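# Bring red foam block or yellow sponge to desk

## Task

Check the shelving at the far end of the aisle for a red foam block. If one is there, move it onto the desk; if none is there, move the yellow sponge from the coffee table onto the desk. Every other item must stay on its own shelf, table or counter. The task fails if the coffee table is not standing upright at the end, or if the robot has fallen or is left leaning. The object only counts if it rests on the desk by itself, not held there by the robot.

## Robot and tools

ROBOT. TidyBot++: a mobile base 0.54 m long, 0.50 m wide and 0.38 m tall on four powered casters. It carries one seven-joint arm with a two-finger gripper. The shoulder sits 0.12 m ahead of the base centre and 0.68 m above the floor. base_camera is fixed on the base (pinhole, 644x364 px). wrist_camera is on the hand and looks where the hand points (fisheye, 644x476 px). The arm starts folded, hand pointing down. Folded, the hand reaches up to 0.08 m past the base front and the elbow is up to 1.15 m high.

FRAMES. Base frame: origin on the floor below the base centre, x forward, y left, z up. hand_pose is reported in this frame; it is the point midway between the finger pads. Its own z axis runs out along the fingers and its y axis is the line the pads close on. The odometry frame is the base frame as it was when the scene began. Heading is positive to the left, from -3.142 to 3.142. base_tilt is in degrees, positive when leaning forward or right.

execute_actions. Argument "actions": a list holding one action or none (an empty list only reports state and images). An action may contain "base", "joints" and optionally "speeds"; its motions start together. "base" holds exactly one relative move, measured from the base's last reported position: {"translate_m": d} drives straight, metres, forward positive, -2 to 2; {"strafe_m": d} slides sideways, metres, left positive, -2 to 2; {"rotate_rad": d} turns in place, radians, counter-clockwise seen from above positive, -6.3 to 6.3. "joints" is one object for the single arm, keyed by joint name, each value an absolute target: joint_1_rad (any angle; whole arm about vertical, positive = clockwise from above, opposite to heading), joint_2_rad (shoulder, -2.249 to 2.249), joint_3_rad (any angle; upper-arm roll, nominally 3.14), joint_4_rad (elbow, -2.579 to 2.579), joint_5_rad (any angle; forearm roll), joint_6_rad (wrist, -2.099 to 2.099), joint_7_rad (any angle; hand roll, with hand down positive is counter-clockwise from above, 1.57 opens fingers left/right), gripper_pos (0 fully open to 1 fully closed). Unbounded joints take the shorter way, so rotate more than half a turn in steps. Done tolerances: ±0.039 rad for joints 1-4, ±0.056 for 5-7, ±0.03 for the gripper. "speeds" caps top speed for this action: translate_m and strafe_m 0.05-0.5 m/s, rotate_rad 0.1-1.57 rad/s (defaults are the maxima). A base move needing over 8.667 s is refused; no action runs past 15 s. Any unknown key or out-of-range value rejects the whole call and nothing moves. A joint or base left out may still be pushing toward an earlier target. Argument "cameras": list of "base_camera", "wrist_camera" or "all"; omitted/null/["all"] gives every camera, [] gives none. Images come in the order of the "pictures" line.

wait: {"seconds": 0-10}; commands nothing, then reports like an empty action. zoom_image: {"camera", "region": [x0, y0, x1, y1]} in pixels of that camera's latest full image, top-left origin, at most 504x504. read_manual: {"section": "licences"} gives licence text only. finished_scene: {"scene": n} with the current scene's number; irreversible, and reports success. If one call reports a stop, later motion calls in the same reply are skipped.

RESULTS. joint_positions and base_odometry are readings (odometry counts wheel turns, so slip looks like travel and drift builds up). base_status/joint_status: "done"; "off_target" (resting away from target, may still push); "contact_stop" or "time_out" (target dropped, holds in place). A blocked base may say "done" while well short. "joint command not followed" plus "cause:" means the self-collision check withheld the arm targets (the gripper still moves); such targets may be retried on later actions. on_its_own lists motion you did not command. motor_effort is percent of max, bracketed value is the peak. "ARM HIT" means the arm struck itself or the base hard. For the gripper, "done" at 1 means empty; "off_target" means something is held. Finger gap is about 85 x (1 - gripper_pos) mm; closed tips reach ~20 mm beyond the hand point.

ARM GEOMETRY. Upper arm 0.42 m, forearm 0.31 m, hand 0.31 m. With joint_1_rad 0, joint_3_rad 3.14, joint_5_rad 0 the arm stays in the x-z plane; angles from vertical (forward positive): upper = j2, forearm = j2 - j4, hand = j2 - j4 - j6. Hand point offset from shoulder: forward = sum of L sin(angle), up = sum of L cos(angle). A downward hand reaches at most about 0.94 m high, only near the base. Joints move up to 1.39 rad/s (1.22 for joints 5-7).

ACCURACY. Friction leaves joints slightly off even when "done"; correct by sending last command + (desired - read). hand_pose may be 1-2 cm wrong; trust images. Held loads make the arm sag; never command a joint to its current reading while holding something.

AVOID. Dropping or slamming objects, disturbing other items, touching or tipping the coffee table. Do not drive while the arm is caught on something high (over ~0.8 m): the robot can tip; sideways force on a raised hand can lift wheels. Back away or retract to level it. Torque faults (joints 1-4 limit 104.5 N m, 5-7 limit 51.3) freeze the arm 10 s. Long holding heats motors: MOTOR HOT at 60 °C, an OVER-TEMPERATURE FAULT at 75 °C lets the arm sink ("limit_stop_at_motor_heat"; resend targets). Loose objects may occasionally get nudged. Release the object so it rests on the desk before finishing.

Each tool is called after ">>>" in YAML: its name, and indented under it one key for each argument.

## Session

>>> execute_actions:
  actions:
    - {"joints":{"joint_2_rad":-0.3,"joint_4_rad":-1.3,"joint_6_rad":-1.1}}

>>> execute_actions:
  actions:
    - {"base":{"rotate_rad":1.57}}
  cameras: ["wrist_camera"]

>>> execute_actions:
  actions:
    - {"base":{"rotate_rad":1.57}}
  cameras: ["wrist_camera"]

Scene clock: 2.53 s.
base_odometry: x=+0.000 y=+0.000 heading=+0.000 (m, m, rad; odometry frame)
base_tilt: forward=+0.1 right=+0.0 (deg)
base_status: not commanded
joint_positions: joint_1_rad=-0.027 joint_2_rad=-0.322 joint_3_rad=+3.161 joint_4_rad=-1.310 joint_5_rad=-0.043 joint_6_rad=-1.077 joint_7_rad=+1.619 gripper_pos=+0.000
joint_status: all done
motor_effort: joint_1_rad=+0(0) joint_2_rad=-5(7) joint_3_rad=+2(2) joint_4_rad=+18(20) joint_5_rad=+0(0) joint_6_rad=+7(8) joint_7_rad=+1(1) (%)
hand_pose: x=+0.5222 y=+0.0139 z=+1.1067 quat_wxyz=(-0.014, +0.858, +0.024, +0.513) (m; base frame)
pictures: base_camera, wrist_camera
Images, in order (width x height): base_camera 644x364, wrist_camera 644x476.

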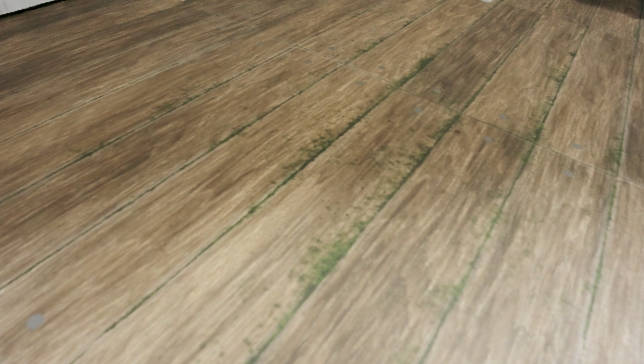

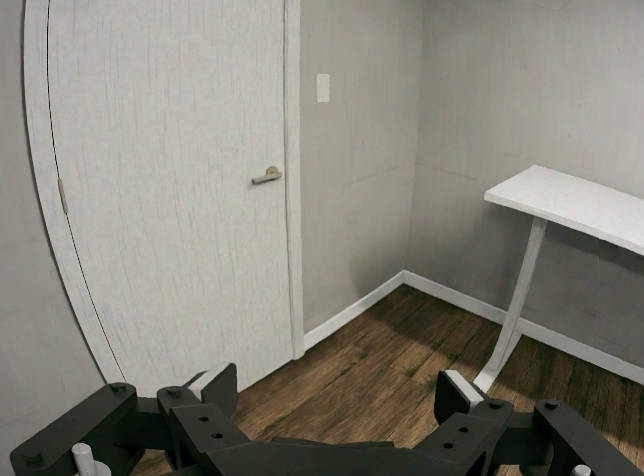

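Scene clock: 4.83 s.
base_odometry: x=+0.000 y=+0.000 heading=+1.569 (m, m, rad; odometry frame)
base_tilt: forward=+0.1 right=+0.0 (deg)
base_status: done
joint_positions: joint_1_rad=-0.027 joint_2_rad=-0.308 joint_3_rad=+3.158 joint_4_rad=-1.310 joint_5_rad=-0.043 joint_6_rad=-1.078 joint_7_rad=+1.619 gripper_pos=+0.000
joint_status: not commanded
motor_effort: joint_1_rad=+0(1) joint_2_rad=-6(8) joint_3_rad=+1(3) joint_4_rad=+18(19) joint_5_rad=+0(2) joint_6_rad=+8(7) joint_7_rad=+1(1) (%)
hand_pose: x=+0.5280 y=+0.0155 z=+1.1008 quat_wxyz=(-0.014, +0.862, +0.025, +0.507) (m; base frame)
pictures: wrist_camera
Images, in order (width x height): wrist_camera 644x476.

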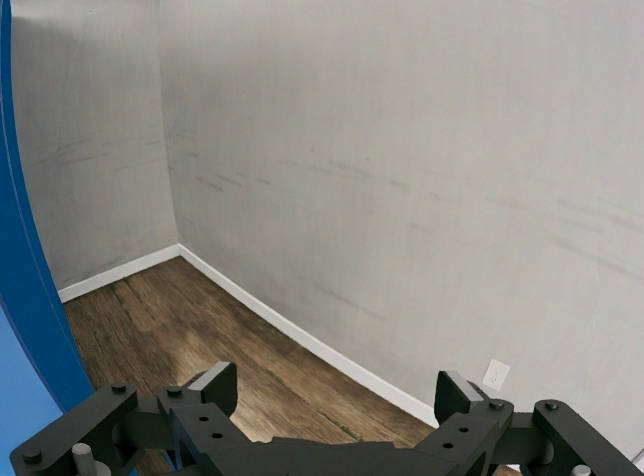

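Scene clock: 7.13 s.
base_odometry: x=+0.000 y=+0.000 heading=+3.139 (m, m, rad; odometry frame)
base_tilt: forward=+0.0 right=+0.0 (deg)
base_status: done
joint_positions: joint_1_rad=-0.027 joint_2_rad=-0.307 joint_3_rad=+3.158 joint_4_rad=-1.310 joint_5_rad=-0.043 joint_6_rad=-1.078 joint_7_rad=+1.619 gripper_pos=+0.000
joint_status: not commanded
motor_effort: joint_1_rad=+0(1) joint_2_rad=-6(8) joint_3_rad=+2(3) joint_4_rad=+18(19) joint_5_rad=+0(1) joint_6_rad=+7(8) joint_7_rad=+0(0) (%)
hand_pose: x=+0.5283 y=+0.0158 z=+1.1005 quat_wxyz=(-0.014, +0.862, +0.025, +0.506) (m; base frame)
pictures: wrist_camera
Images, in order (width x height): wrist_camera 644x476.

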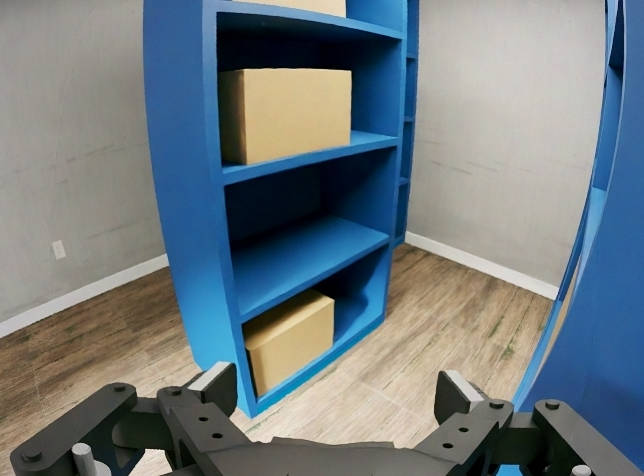

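>>> execute_actions:
  actions:
    - {"base":{"rotate_rad":-0.62},"joints":{"joint_1_rad":-0.7,"joint_2_rad":-0.2,"joint_4_rad":-0.5,"joint_6_rad":-1.9}}
  cameras: []

>>> execute_actions:
  actions:
    - {"base":{"strafe_m":0.6},"joints":{"joint_1_rad":-0.1}}

Scene clock: 11.60 s.
base_odometry: x=+0.000 y=+0.000 heading=+2.520 (m, m, rad; odometry frame)
base_tilt: forward=+0.1 right=+0.0 (deg)
base_status: done
joint_positions: joint_1_rad=-0.687 joint_2_rad=-0.222 joint_3_rad=+3.162 joint_4_rad=-0.512 joint_5_rad=-0.043 joint_6_rad=-1.880 joint_7_rad=+1.619 gripper_pos=+0.000
joint_status: all done
motor_effort: joint_1_rad=+0(1) joint_2_rad=+1(6) joint_3_rad=+2(3) joint_4_rad=+8(19) joint_5_rad=+0(2) joint_6_rad=+7(7) joint_7_rad=+1(1) (%)
hand_pose: x=+0.3114 y=+0.1667 z=+1.2182 quat_wxyz=(-0.159, +0.823, +0.323, +0.440) (m; base frame)
pictures: none
No camera images: the call's "cameras" was empty. Leave "cameras" out to get every camera's image.

Scene clock: 14.17 s.
base_odometry: x=-0.350 y=-0.488 heading=+2.520 (m, m, rad; odometry frame)
base_tilt: forward=+0.1 right=+0.0 (deg)
base_status: done
joint_positions: joint_1_rad=-0.112 joint_2_rad=-0.218 joint_3_rad=+3.162 joint_4_rad=-0.512 joint_5_rad=-0.043 joint_6_rad=-1.880 joint_7_rad=+1.619 gripper_pos=+0.000
joint_status: all done
motor_effort: joint_1_rad=+0(1) joint_2_rad=+0(4) joint_3_rad=+1(2) joint_4_rad=+9(9) joint_5_rad=+0(1) joint_6_rad=+7(7) joint_7_rad=+1(1) (%)
hand_pose: x=+0.3734 y=+0.0355 z=+1.2172 quat_wxyz=(-0.027, +0.882, +0.077, +0.465) (m; base frame)
pictures: base_camera, wrist_camera
Images, in order (width x height): base_camera 644x364, wrist_camera 644x476.

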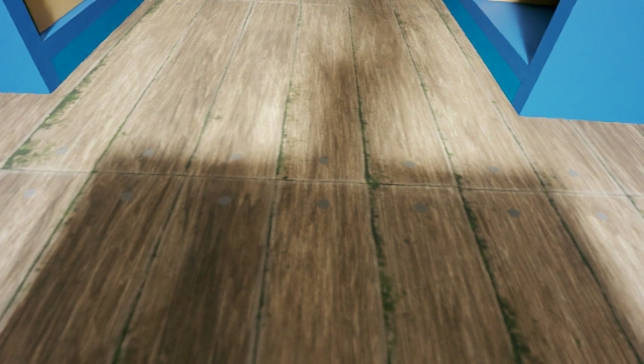

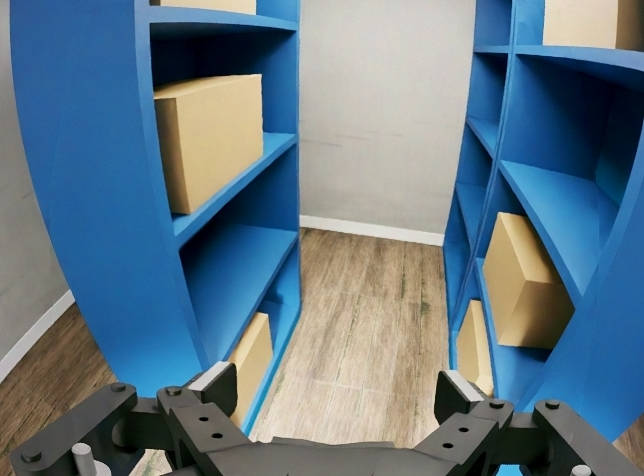

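>>> execute_actions:
  actions:
    - {"base":{"translate_m":1.8},"joints":{"joint_1_rad":0.2}}

>>> execute_actions:
  actions:
    - {"joints":{"joint_1_rad":-1.5}}
  cameras: ["wrist_camera"]

Scene clock: 23.73 s.
base_odometry: x=-1.814 y=+0.560 heading=+2.520 (m, m, rad; odometry frame)
base_tilt: forward=+0.1 right=+0.0 (deg)
base_status: done
joint_positions: joint_1_rad=+0.188 joint_2_rad=-0.201 joint_3_rad=+3.162 joint_4_rad=-0.509 joint_5_rad=-0.043 joint_6_rad=-1.880 joint_7_rad=+1.619 gripper_pos=+0.000
joint_status: all done
motor_effort: joint_1_rad=+0(0) joint_2_rad=-2(7) joint_3_rad=+1(1) joint_4_rad=+9(9) joint_5_rad=-1(0) joint_6_rad=+7(7) joint_7_rad=+0(1) (%)
hand_pose: x=+0.3809 y=-0.0430 z=+1.2136 quat_wxyz=(+0.042, +0.887, -0.057, +0.457) (m; base frame)
pictures: base_camera, wrist_camera
Images, in order (width x height): base_camera 644x364, wrist_camera 644x476.

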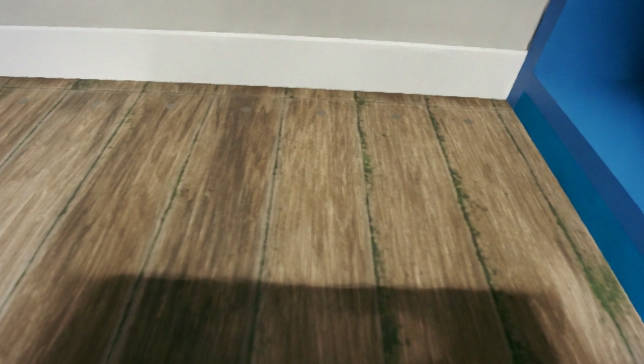

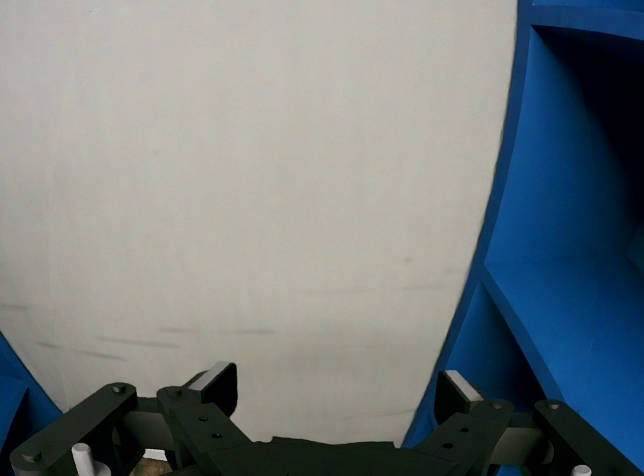

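Scene clock: 26.63 s.
base_odometry: x=-1.814 y=+0.560 heading=+2.520 (m, m, rad; odometry frame)
base_tilt: forward=+0.1 right=+0.0 (deg)
base_status: not commanded
joint_positions: joint_1_rad=-1.488 joint_2_rad=-0.201 joint_3_rad=+3.162 joint_4_rad=-0.509 joint_5_rad=-0.043 joint_6_rad=-1.880 joint_7_rad=+1.619 gripper_pos=+0.000
joint_status: all done
motor_effort: joint_1_rad=+0(0) joint_2_rad=+0(1) joint_3_rad=+1(1) joint_4_rad=+8(9) joint_5_rad=+0(1) joint_6_rad=+7(7) joint_7_rad=+1(1) (%)
hand_pose: x=+0.1343 y=+0.2649 z=+1.2136 quat_wxyz=(-0.312, +0.635, +0.621, +0.337) (m; base frame)
pictures: wrist_camera
Images, in order (width x height): wrist_camera 644x476.

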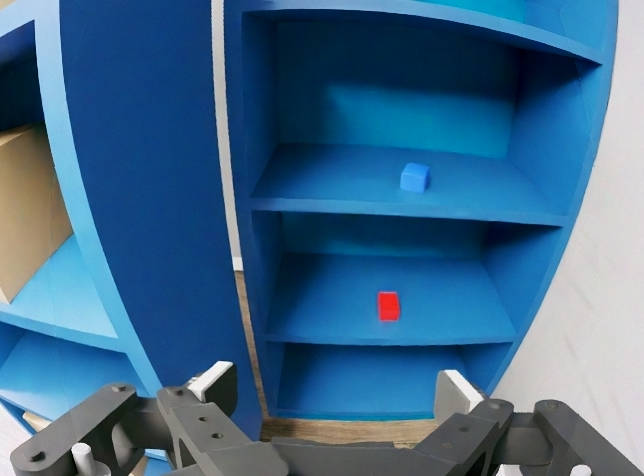

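>>> execute_actions:
  actions:
    - {"base":{"translate_m":0.27},"joints":{"joint_1_rad":-1.58,"joint_3_rad":3.13,"joint_5_rad":0,"joint_7_rad":1.57}}
  cameras: []

>>> execute_actions:
  actions:
    - {"joints":{"joint_2_rad":0.3,"joint_4_rad":-2.3,"joint_6_rad":0.55}}
  cameras: ["wrist_camera"]

>>> execute_actions:
  actions:
    - {"base":{"strafe_m":0.18},"joints":{"joint_2_rad":0.55,"joint_4_rad":-2.05,"joint_6_rad":0.55}}

Scene clock: 31.73 s.
base_odometry: x=-2.033 y=+0.717 heading=+2.521 (m, m, rad; odometry frame)
base_tilt: forward=+0.1 right=+0.0 (deg)
base_status: done
joint_positions: joint_1_rad=-1.570 joint_2_rad=-0.201 joint_3_rad=+3.136 joint_4_rad=-0.509 joint_5_rad=-0.018 joint_6_rad=-1.880 joint_7_rad=+1.609 gripper_pos=+0.000
joint_status: all done
motor_effort: joint_1_rad=+0(0) joint_2_rad=+0(2) joint_3_rad=+1(2) joint_4_rad=+9(9) joint_5_rad=+0(1) joint_6_rad=+7(7) joint_7_rad=+1(1) (%)
hand_pose: x=+0.1103 y=+0.2650 z=+1.2134 quat_wxyz=(-0.323, +0.610, +0.646, +0.326) (m; base frame)
pictures: none
No camera images: the call's "cameras" was empty. Leave "cameras" out to get every camera's image.

Scene clock: 34.93 s.
base_odometry: x=-2.033 y=+0.717 heading=+2.520 (m, m, rad; odometry frame)
base_tilt: forward=+0.1 right=-0.1 (deg)
base_status: not commanded
joint_positions: joint_1_rad=-1.570 joint_2_rad=+0.280 joint_3_rad=+3.136 joint_4_rad=-2.288 joint_5_rad=-0.018 joint_6_rad=+0.529 joint_7_rad=+1.609 gripper_pos=+0.000
joint_status: all done
motor_effort: joint_1_rad=+0(0) joint_2_rad=-22(25) joint_3_rad=+1(1) joint_4_rad=+13(21) joint_5_rad=+0(0) joint_6_rad=+8(8) joint_7_rad=+0(1) (%)
hand_pose: x=+0.1179 y=+0.5647 z=+0.6820 quat_wxyz=(-0.365, +0.596, +0.608, +0.376) (m; base frame)
pictures: wrist_camera
Images, in order (width x height): wrist_camera 644x476.

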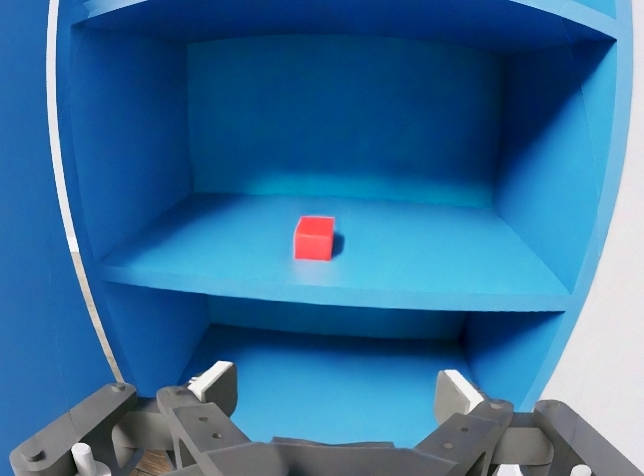

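Scene clock: 36.50 s.
base_odometry: x=-2.138 y=+0.571 heading=+2.520 (m, m, rad; odometry frame)
base_tilt: forward=+0.1 right=-0.1 (deg)
base_status: done
joint_positions: joint_1_rad=-1.570 joint_2_rad=+0.550 joint_3_rad=+3.136 joint_4_rad=-2.056 joint_5_rad=-0.018 joint_6_rad=+0.530 joint_7_rad=+1.609 gripper_pos=+0.000
joint_status: all done
motor_effort: joint_1_rad=+0(0) joint_2_rad=-31(34) joint_3_rad=+0(0) joint_4_rad=+13(15) joint_5_rad=+0(0) joint_6_rad=+7(8) joint_7_rad=+0(1) (%)
hand_pose: x=+0.1177 y=+0.6529 z=+0.6199 quat_wxyz=(-0.354, +0.603, +0.615, +0.365) (m; base frame)
pictures: base_camera, wrist_camera
Images, in order (width x height): base_camera 644x364, wrist_camera 644x476.

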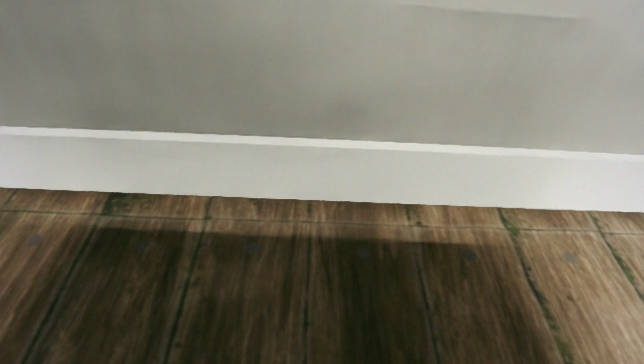

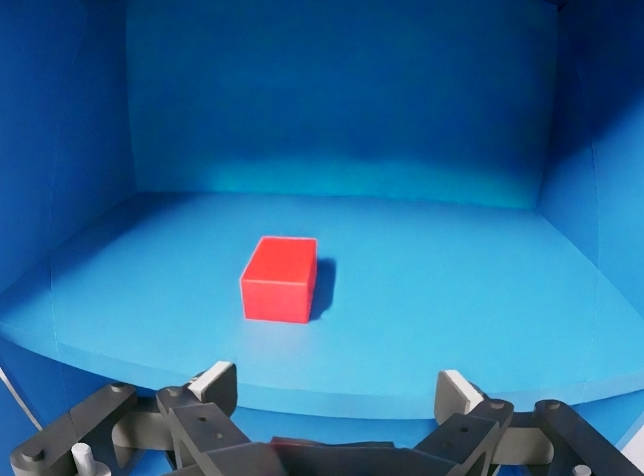

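>>> execute_actions:
  actions:
    - {"base":{"strafe_m":0.065}}
  cameras: []

>>> execute_actions:
  actions:
    - {"base":{"translate_m":-0.045},"joints":{"joint_2_rad":0.78,"joint_4_rad":-1.62,"joint_6_rad":0.34}}
  cameras: ["wrist_camera"]

Scene clock: 41.40 s.
base_odometry: x=-2.177 y=+0.518 heading=+2.520 (m, m, rad; odometry frame)
base_tilt: forward=+0.1 right=-0.1 (deg)
base_status: done
joint_positions: joint_1_rad=-1.570 joint_2_rad=+0.550 joint_3_rad=+3.136 joint_4_rad=-2.053 joint_5_rad=-0.018 joint_6_rad=+0.531 joint_7_rad=+1.609 gripper_pos=+0.000
joint_status: not commanded
motor_effort: joint_1_rad=+0(2) joint_2_rad=-32(34) joint_3_rad=+0(1) joint_4_rad=+13(14) joint_5_rad=+0(0) joint_6_rad=+7(8) joint_7_rad=+1(1) (%)
hand_pose: x=+0.1176 y=+0.6539 z=+0.6210 quat_wxyz=(-0.355, +0.602, +0.614, +0.365) (m; base frame)
pictures: none
No camera images: the call's "cameras" was empty. Leave "cameras" out to get every camera's image.

Scene clock: 43.00 s.
base_odometry: x=-2.140 y=+0.492 heading=+2.520 (m, m, rad; odometry frame)
base_tilt: forward=+0.0 right=-0.1 (deg)
base_status: done
joint_positions: joint_1_rad=-1.583 joint_2_rad=+0.766 joint_3_rad=+3.131 joint_4_rad=-1.635 joint_5_rad=-0.018 joint_6_rad=+0.361 joint_7_rad=+1.609 gripper_pos=+0.000
joint_status: all done
motor_effort: joint_1_rad=+0(3) joint_2_rad=-40(41) joint_3_rad=+0(2) joint_4_rad=+16(16) joint_5_rad=+0(1) joint_6_rad=+8(7) joint_7_rad=+1(0) (%)
hand_pose: x=+0.1034 y=+0.7814 z=+0.6123 quat_wxyz=(-0.370, +0.593, +0.612, +0.370) (m; base frame)
pictures: wrist_camera
Images, in order (width x height): wrist_camera 644x476.

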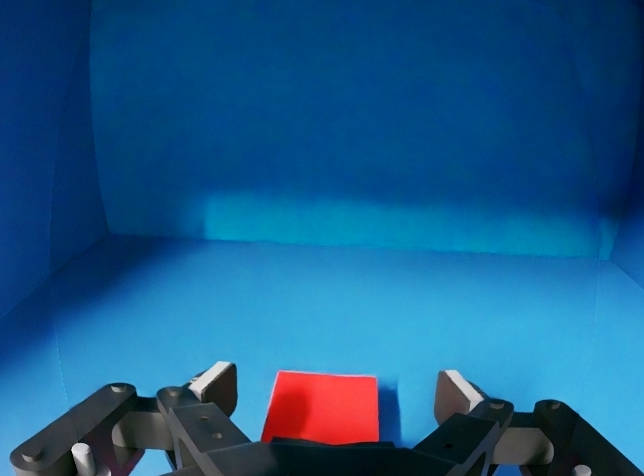

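>>> execute_actions:
  actions:
    - {"joints":{"joint_1_rad":-1.6,"joint_2_rad":0.91,"joint_4_rad":-1.58,"joint_6_rad":0.38}}
  cameras: ["wrist_camera"]

>>> execute_actions:
  actions:
    - {"joints":{"gripper_pos":1}}
  cameras: ["wrist_camera"]

Scene clock: 46.20 s.
base_odometry: x=-2.140 y=+0.492 heading=+2.520 (m, m, rad; odometry frame)
base_tilt: forward=+0.0 right=-0.1 (deg)
base_status: not commanded
joint_positions: joint_1_rad=-1.588 joint_2_rad=+0.895 joint_3_rad=+3.131 joint_4_rad=-1.590 joint_5_rad=-0.018 joint_6_rad=+0.373 joint_7_rad=+1.607 gripper_pos=+0.000
joint_status: all done
motor_effort: joint_1_rad=+0(0) joint_2_rad=-43(48) joint_3_rad=+0(0) joint_4_rad=+14(15) joint_5_rad=-1(0) joint_6_rad=+7(8) joint_7_rad=+1(2) (%)
hand_pose: x=+0.0999 y=+0.7866 z=+0.5359 quat_wxyz=(-0.349, +0.605, +0.626, +0.347) (m; base frame)
pictures: wrist_camera
Images, in order (width x height): wrist_camera 644x476.

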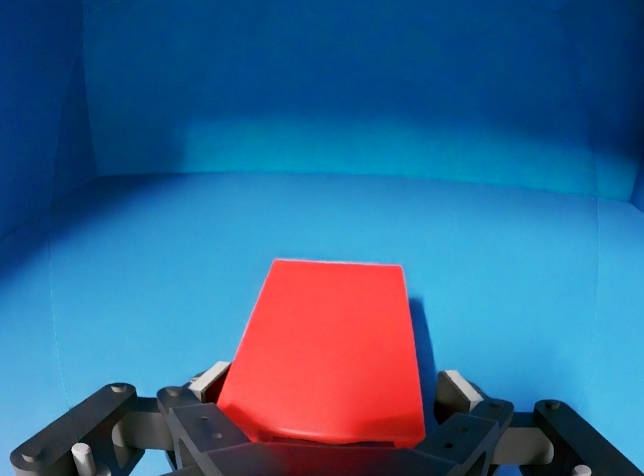

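Scene clock: 47.30 s.
base_odometry: x=-2.140 y=+0.492 heading=+2.520 (m, m, rad; odometry frame)
base_tilt: forward=+0.0 right=-0.1 (deg)
base_status: not commanded
joint_positions: joint_1_rad=-1.591 joint_2_rad=+0.894 joint_3_rad=+3.131 joint_4_rad=-1.584 joint_5_rad=-0.018 joint_6_rad=+0.373 joint_7_rad=+1.607 gripper_pos=+0.366
joint_status: gripper_pos off_target (ended at +0.366, target +1.000)
motor_effort: joint_1_rad=+0(1) joint_2_rad=-40(42) joint_3_rad=+0(0) joint_4_rad=+13(15) joint_5_rad=+0(0) joint_6_rad=+6(7) joint_7_rad=+0(1) (%)
hand_pose: x=+0.0970 y=+0.7890 z=+0.5392 quat_wxyz=(-0.352, +0.603, +0.626, +0.348) (m; base frame)
pictures: wrist_camera
Images, in order (width x height): wrist_camera 644x476.

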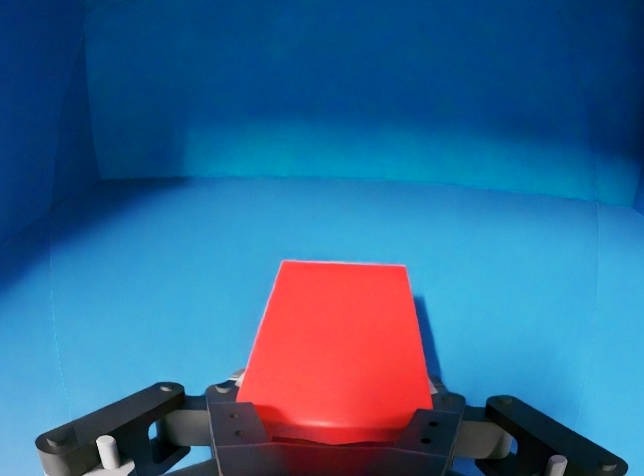

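>>> execute_actions:
  actions:
    - {"joints":{"joint_2_rad":0.75,"joint_4_rad":-1.65}}
  cameras: []

>>> execute_actions:
  actions:
    - {"base":{"strafe_m":-0.2},"joints":{"joint_2_rad":0.5,"joint_4_rad":-2.1,"joint_6_rad":0.6}}
  cameras: []

>>> execute_actions:
  actions:
    - {"joints":{"joint_2_rad":-0.3,"joint_4_rad":-2.0,"joint_6_rad":-1.1}}
  cameras: []

>>> execute_actions:
  actions:
    - {"joints":{"joint_1_rad":-3.14}}
  cameras: []

>>> execute_actions:
  actions:
    - {"base":{"translate_m":-2},"joints":{"joint_2_rad":0,"joint_4_rad":-1.1,"joint_6_rad":-1.0}}

Scene clock: 53.50 s.
base_odometry: x=-2.140 y=+0.492 heading=+2.520 (m, m, rad; odometry frame)
base_tilt: forward=+0.1 right=-0.1 (deg)
base_status: not commanded
joint_positions: joint_1_rad=-1.591 joint_2_rad=+0.753 joint_3_rad=+3.131 joint_4_rad=-1.641 joint_5_rad=-0.018 joint_6_rad=+0.373 joint_7_rad=+1.607 gripper_pos=+0.366
joint_status: all done
motor_effort: joint_1_rad=+0(0) joint_2_rad=-40(45) joint_3_rad=+0(0) joint_4_rad=+16(17) joint_5_rad=+0(0) joint_6_rad=+8(8) joint_7_rad=+1(0) (%)
hand_pose: x=+0.0971 y=+0.7814 z=+0.6234 quat_wxyz=(-0.378, +0.587, +0.610, +0.374) (m; base frame)
pictures: none
No camera images: the call's "cameras" was empty. Leave "cameras" out to get every camera's image.

Scene clock: 55.13 s.
base_odometry: x=-2.023 y=+0.654 heading=+2.520 (m, m, rad; odometry frame)
base_tilt: forward=+0.1 right=-0.1 (deg)
base_status: done
joint_positions: joint_1_rad=-1.591 joint_2_rad=+0.512 joint_3_rad=+3.131 joint_4_rad=-2.092 joint_5_rad=-0.018 joint_6_rad=+0.576 joint_7_rad=+1.607 gripper_pos=+0.366
joint_status: all done
motor_effort: joint_1_rad=+0(1) joint_2_rad=-31(42) joint_3_rad=+1(0) joint_4_rad=+14(16) joint_5_rad=+0(0) joint_6_rad=+8(8) joint_7_rad=+1(1) (%)
hand_pose: x=+0.1012 y=+0.6460 z=+0.6414 quat_wxyz=(-0.374, +0.588, +0.613, +0.373) (m; base frame)
pictures: none
No camera images: the call's "cameras" was empty. Leave "cameras" out to get every camera's image.

Scene clock: 57.40 s.
base_odometry: x=-2.023 y=+0.654 heading=+2.520 (m, m, rad; odometry frame)
base_tilt: forward=+0.1 right=+0.0 (deg)
base_status: not commanded
joint_positions: joint_1_rad=-1.591 joint_2_rad=-0.290 joint_3_rad=+3.131 joint_4_rad=-2.018 joint_5_rad=-0.018 joint_6_rad=-1.086 joint_7_rad=+1.607 gripper_pos=+0.366
joint_status: all done
motor_effort: joint_1_rad=+0(0) joint_2_rad=-6(32) joint_3_rad=+1(0) joint_4_rad=+18(19) joint_5_rad=+0(1) joint_6_rad=+3(8) joint_7_rad=+1(1) (%)
hand_pose: x=+0.1034 y=+0.2900 z=+0.7413 quat_wxyz=(-0.120, +0.676, +0.719, +0.111) (m; base frame)
pictures: none
No camera images: the call's "cameras" was empty. Leave "cameras" out to get every camera's image.

Scene clock: 60.17 s.
base_odometry: x=-2.023 y=+0.654 heading=+2.520 (m, m, rad; odometry frame)
base_tilt: forward=+0.1 right=+0.0 (deg)
base_status: not commanded
joint_positions: joint_1_rad=-3.129 joint_2_rad=-0.290 joint_3_rad=+3.131 joint_4_rad=-2.016 joint_5_rad=-0.018 joint_6_rad=-1.086 joint_7_rad=+1.607 gripper_pos=+0.366
joint_status: all done
motor_effort: joint_1_rad=+0(0) joint_2_rad=-7(7) joint_3_rad=+1(2) joint_4_rad=+18(18) joint_5_rad=+0(0) joint_6_rad=+3(3) joint_7_rad=+1(2) (%)
hand_pose: x=-0.1719 y=-0.0059 z=+0.7420 quat_wxyz=(-0.164, -0.014, +0.986, -0.004) (m; base frame)
pictures: none
No camera images: the call's "cameras" was empty. Leave "cameras" out to get every camera's image.

Scene clock: 65.53 s.
base_odometry: x=-0.397 y=-0.510 heading=+2.520 (m, m, rad; odometry frame)
base_tilt: forward=+0.0 right=+0.0 (deg)
base_status: done
joint_positions: joint_1_rad=-3.129 joint_2_rad=-0.003 joint_3_rad=+3.131 joint_4_rad=-1.113 joint_5_rad=-0.018 joint_6_rad=-1.020 joint_7_rad=+1.607 gripper_pos=+0.366
joint_status: all done
motor_effort: joint_1_rad=+0(1) joint_2_rad=-20(21) joint_3_rad=+1(2) joint_4_rad=+20(20) joint_5_rad=+0(1) joint_6_rad=+8(7) joint_7_rad=+1(0) (%)
hand_pose: x=-0.4251 y=-0.0054 z=+1.0775 quat_wxyz=(-0.485, -0.015, +0.874, +0.000) (m; base frame)
pictures: base_camera, wrist_camera
Images, in order (width x height): base_camera 644x364, wrist_camera 644x476.

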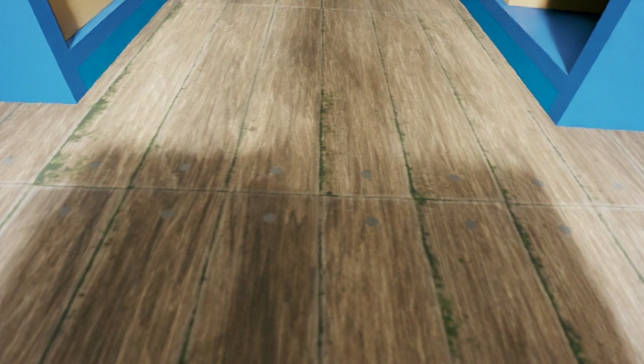

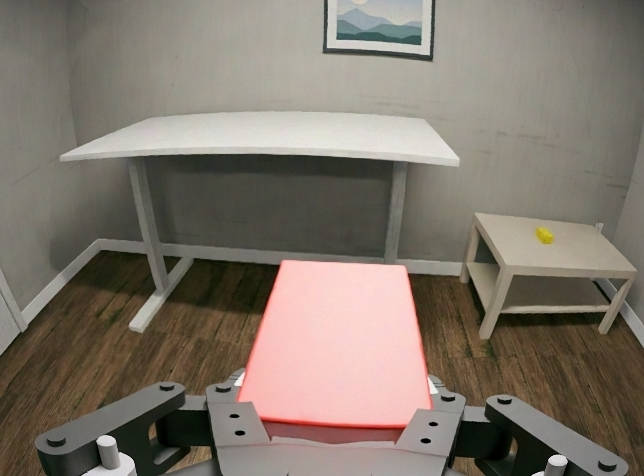

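>>> execute_actions:
  actions:
    - {"base":{"translate_m":-0.95},"joints":{"joint_2_rad":0.3,"joint_4_rad":-0.85,"joint_6_rad":-0.9}}
  cameras: ["wrist_camera"]

>>> execute_actions:
  actions:
    - {"joints":{"joint_2_rad":0.48,"joint_4_rad":-0.8,"joint_6_rad":-0.8}}
  cameras: ["wrist_camera"]

Scene clock: 71.23 s.
base_odometry: x=+0.376 y=-1.063 heading=+2.520 (m, m, rad; odometry frame)
base_tilt: forward=+0.0 right=+0.0 (deg)
base_status: done
joint_positions: joint_1_rad=-3.129 joint_2_rad=+0.304 joint_3_rad=+3.131 joint_4_rad=-0.865 joint_5_rad=-0.018 joint_6_rad=-0.921 joint_7_rad=+1.607 gripper_pos=+0.366
joint_status: all done
motor_effort: joint_1_rad=+0(0) joint_2_rad=-30(33) joint_3_rad=+0(2) joint_4_rad=+20(21) joint_5_rad=+0(0) joint_6_rad=+8(8) joint_7_rad=+0(1) (%)
hand_pose: x=-0.5663 y=-0.0033 z=+1.0522 quat_wxyz=(-0.502, -0.013, +0.865, -0.001) (m; base frame)
pictures: wrist_camera
Images, in order (width x height): wrist_camera 644x476.

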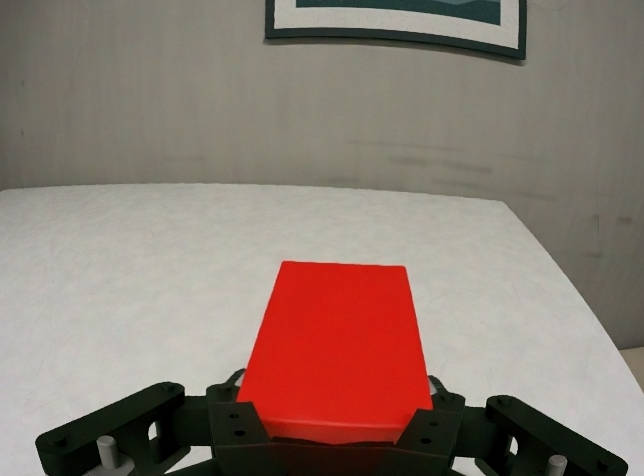

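Scene clock: 72.67 s.
base_odometry: x=+0.376 y=-1.063 heading=+2.520 (m, m, rad; odometry frame)
base_tilt: forward=+0.0 right=+0.0 (deg)
base_status: not commanded
joint_positions: joint_1_rad=-3.129 joint_2_rad=+0.489 joint_3_rad=+3.131 joint_4_rad=-0.813 joint_5_rad=-0.018 joint_6_rad=-0.824 joint_7_rad=+1.607 gripper_pos=+0.366
joint_status: all done
motor_effort: joint_1_rad=+0(0) joint_2_rad=-36(41) joint_3_rad=+1(0) joint_4_rad=+21(23) joint_5_rad=+0(1) joint_6_rad=+8(8) joint_7_rad=+1(1) (%)
hand_pose: x=-0.6462 y=-0.0019 z=+0.9730 quat_wxyz=(-0.487, -0.011, +0.874, -0.002) (m; base frame)
pictures: wrist_camera
Images, in order (width x height): wrist_camera 644x476.

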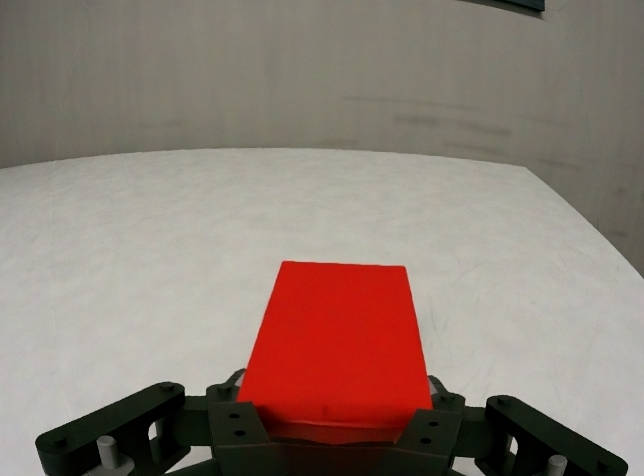

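>>> execute_actions:
  actions:
    - {"joints":{"joint_2_rad":0.56,"joint_6_rad":-0.72}}
  cameras: ["wrist_camera"]

Scene clock: 74.67 s.
base_odometry: x=+0.376 y=-1.063 heading=+2.520 (m, m, rad; odometry frame)
base_tilt: forward=+0.0 right=+0.0 (deg)
base_status: not commanded
joint_positions: joint_1_rad=-3.129 joint_2_rad=+0.545 joint_3_rad=+3.131 joint_4_rad=-0.809 joint_5_rad=-0.018 joint_6_rad=-0.734 joint_7_rad=+1.607 gripper_pos=+0.366
joint_status: all done
motor_effort: joint_1_rad=+0(0) joint_2_rad=-39(40) joint_3_rad=+0(0) joint_4_rad=+21(22) joint_5_rad=-1(0) joint_6_rad=+8(9) joint_7_rad=+1(1) (%)
hand_pose: x=-0.6766 y=-0.0011 z=+0.9556 quat_wxyz=(-0.503, -0.010, +0.864, -0.001) (m; base frame)
pictures: wrist_camera
Images, in order (width x height): wrist_camera 644x476.

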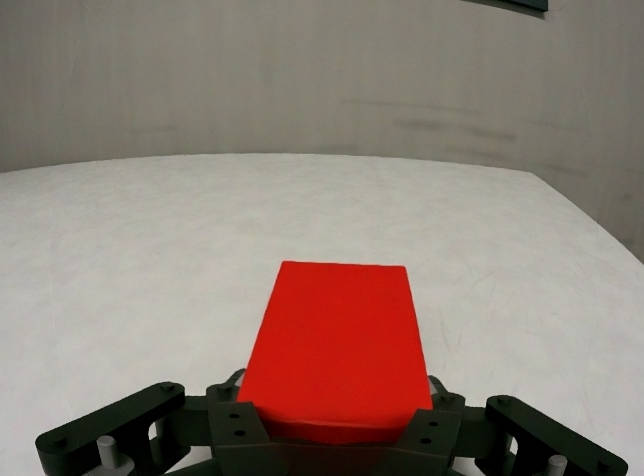

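>>> execute_actions:
  actions:
    - {"joints":{"joint_2_rad":0.62}}
  cameras: []

Scene clock: 76.90 s.
base_odometry: x=+0.376 y=-1.063 heading=+2.520 (m, m, rad; odometry frame)
base_tilt: forward=+0.0 right=+0.0 (deg)
base_status: not commanded
joint_positions: joint_1_rad=-3.129 joint_2_rad=+0.562 joint_3_rad=+3.131 joint_4_rad=-0.790 joint_5_rad=-0.018 joint_6_rad=-0.728 joint_7_rad=+1.607 gripper_pos=+0.366
joint_status: joint_2_rad off_target (ended at +0.562, target +0.620)
motor_effort: joint_1_rad=+0(0) joint_2_rad=-32(37) joint_3_rad=+0(0) joint_4_rad=+17(21) joint_5_rad=+0(0) joint_6_rad=+5(8) joint_7_rad=+0(1) (%)
hand_pose: x=-0.6838 y=-0.0009 z=+0.9549 quat_wxyz=(-0.507, -0.010, +0.862, -0.001) (m; base frame)
pictures: none
No camera images: the call's "cameras" was empty. Leave "cameras" out to get every camera's image.

>>> execute_actions:
  actions:
    - {"joints":{"gripper_pos":0,"joint_2_rad":0.56}}
  cameras: []

>>> execute_actions:
  actions:
    - {"joints":{"joint_2_rad":0.33,"joint_6_rad":-1.0}}
  cameras: ["wrist_camera"]

>>> finished_scene:
  scene: 2

Scene clock: 79.77 s.
base_odometry: x=+0.376 y=-1.063 heading=+2.520 (m, m, rad; odometry frame)
base_tilt: forward=+0.0 right=+0.0 (deg)
base_status: not commanded
joint_positions: joint_1_rad=-3.129 joint_2_rad=+0.561 joint_3_rad=+3.131 joint_4_rad=-0.794 joint_5_rad=-0.018 joint_6_rad=-0.728 joint_7_rad=+1.607 gripper_pos=+0.000
joint_status: all done
motor_effort: joint_1_rad=+0(0) joint_2_rad=-39(41) joint_3_rad=+0(0) joint_4_rad=+21(21) joint_5_rad=+0(1) joint_6_rad=+7(8) joint_7_rad=+0(0) (%)
hand_pose: x=-0.6832 y=-0.0010 z=+0.9532 quat_wxyz=(-0.505, -0.010, +0.863, -0.001) (m; base frame)
pictures: none
No camera images: the call's "cameras" was empty. Leave "cameras" out to get every camera's image.

Scene clock: 81.33 s.
base_odometry: x=+0.376 y=-1.063 heading=+2.520 (m, m, rad; odometry frame)
base_tilt: forward=+0.0 right=+0.0 (deg)
base_status: not commanded
joint_positions: joint_1_rad=-3.129 joint_2_rad=+0.322 joint_3_rad=+3.131 joint_4_rad=-0.795 joint_5_rad=-0.018 joint_6_rad=-0.978 joint_7_rad=+1.607 gripper_pos=+0.000
joint_status: all done
motor_effort: joint_1_rad=+0(0) joint_2_rad=-30(41) joint_3_rad=+0(0) joint_4_rad=+19(22) joint_5_rad=+0(1) joint_6_rad=+7(8) joint_7_rad=+2(1) (%)
hand_pose: x=-0.5660 y=-0.0033 z=+1.0633 quat_wxyz=(-0.500, -0.013, +0.866, -0.001) (m; base frame)
pictures: wrist_camera
Images, in order (width x height): wrist_camera 644x476.

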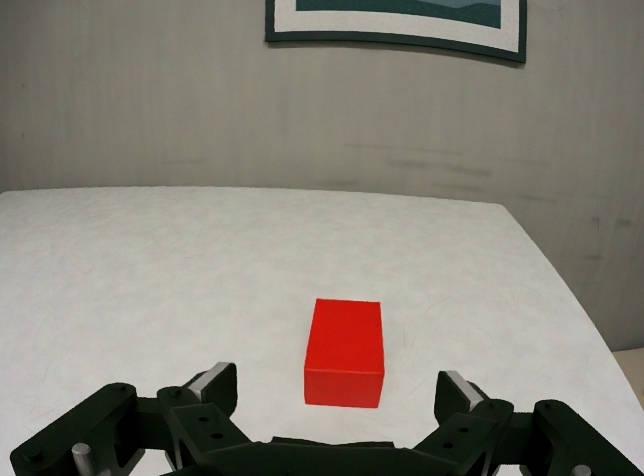

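The scene is finished: the task was done.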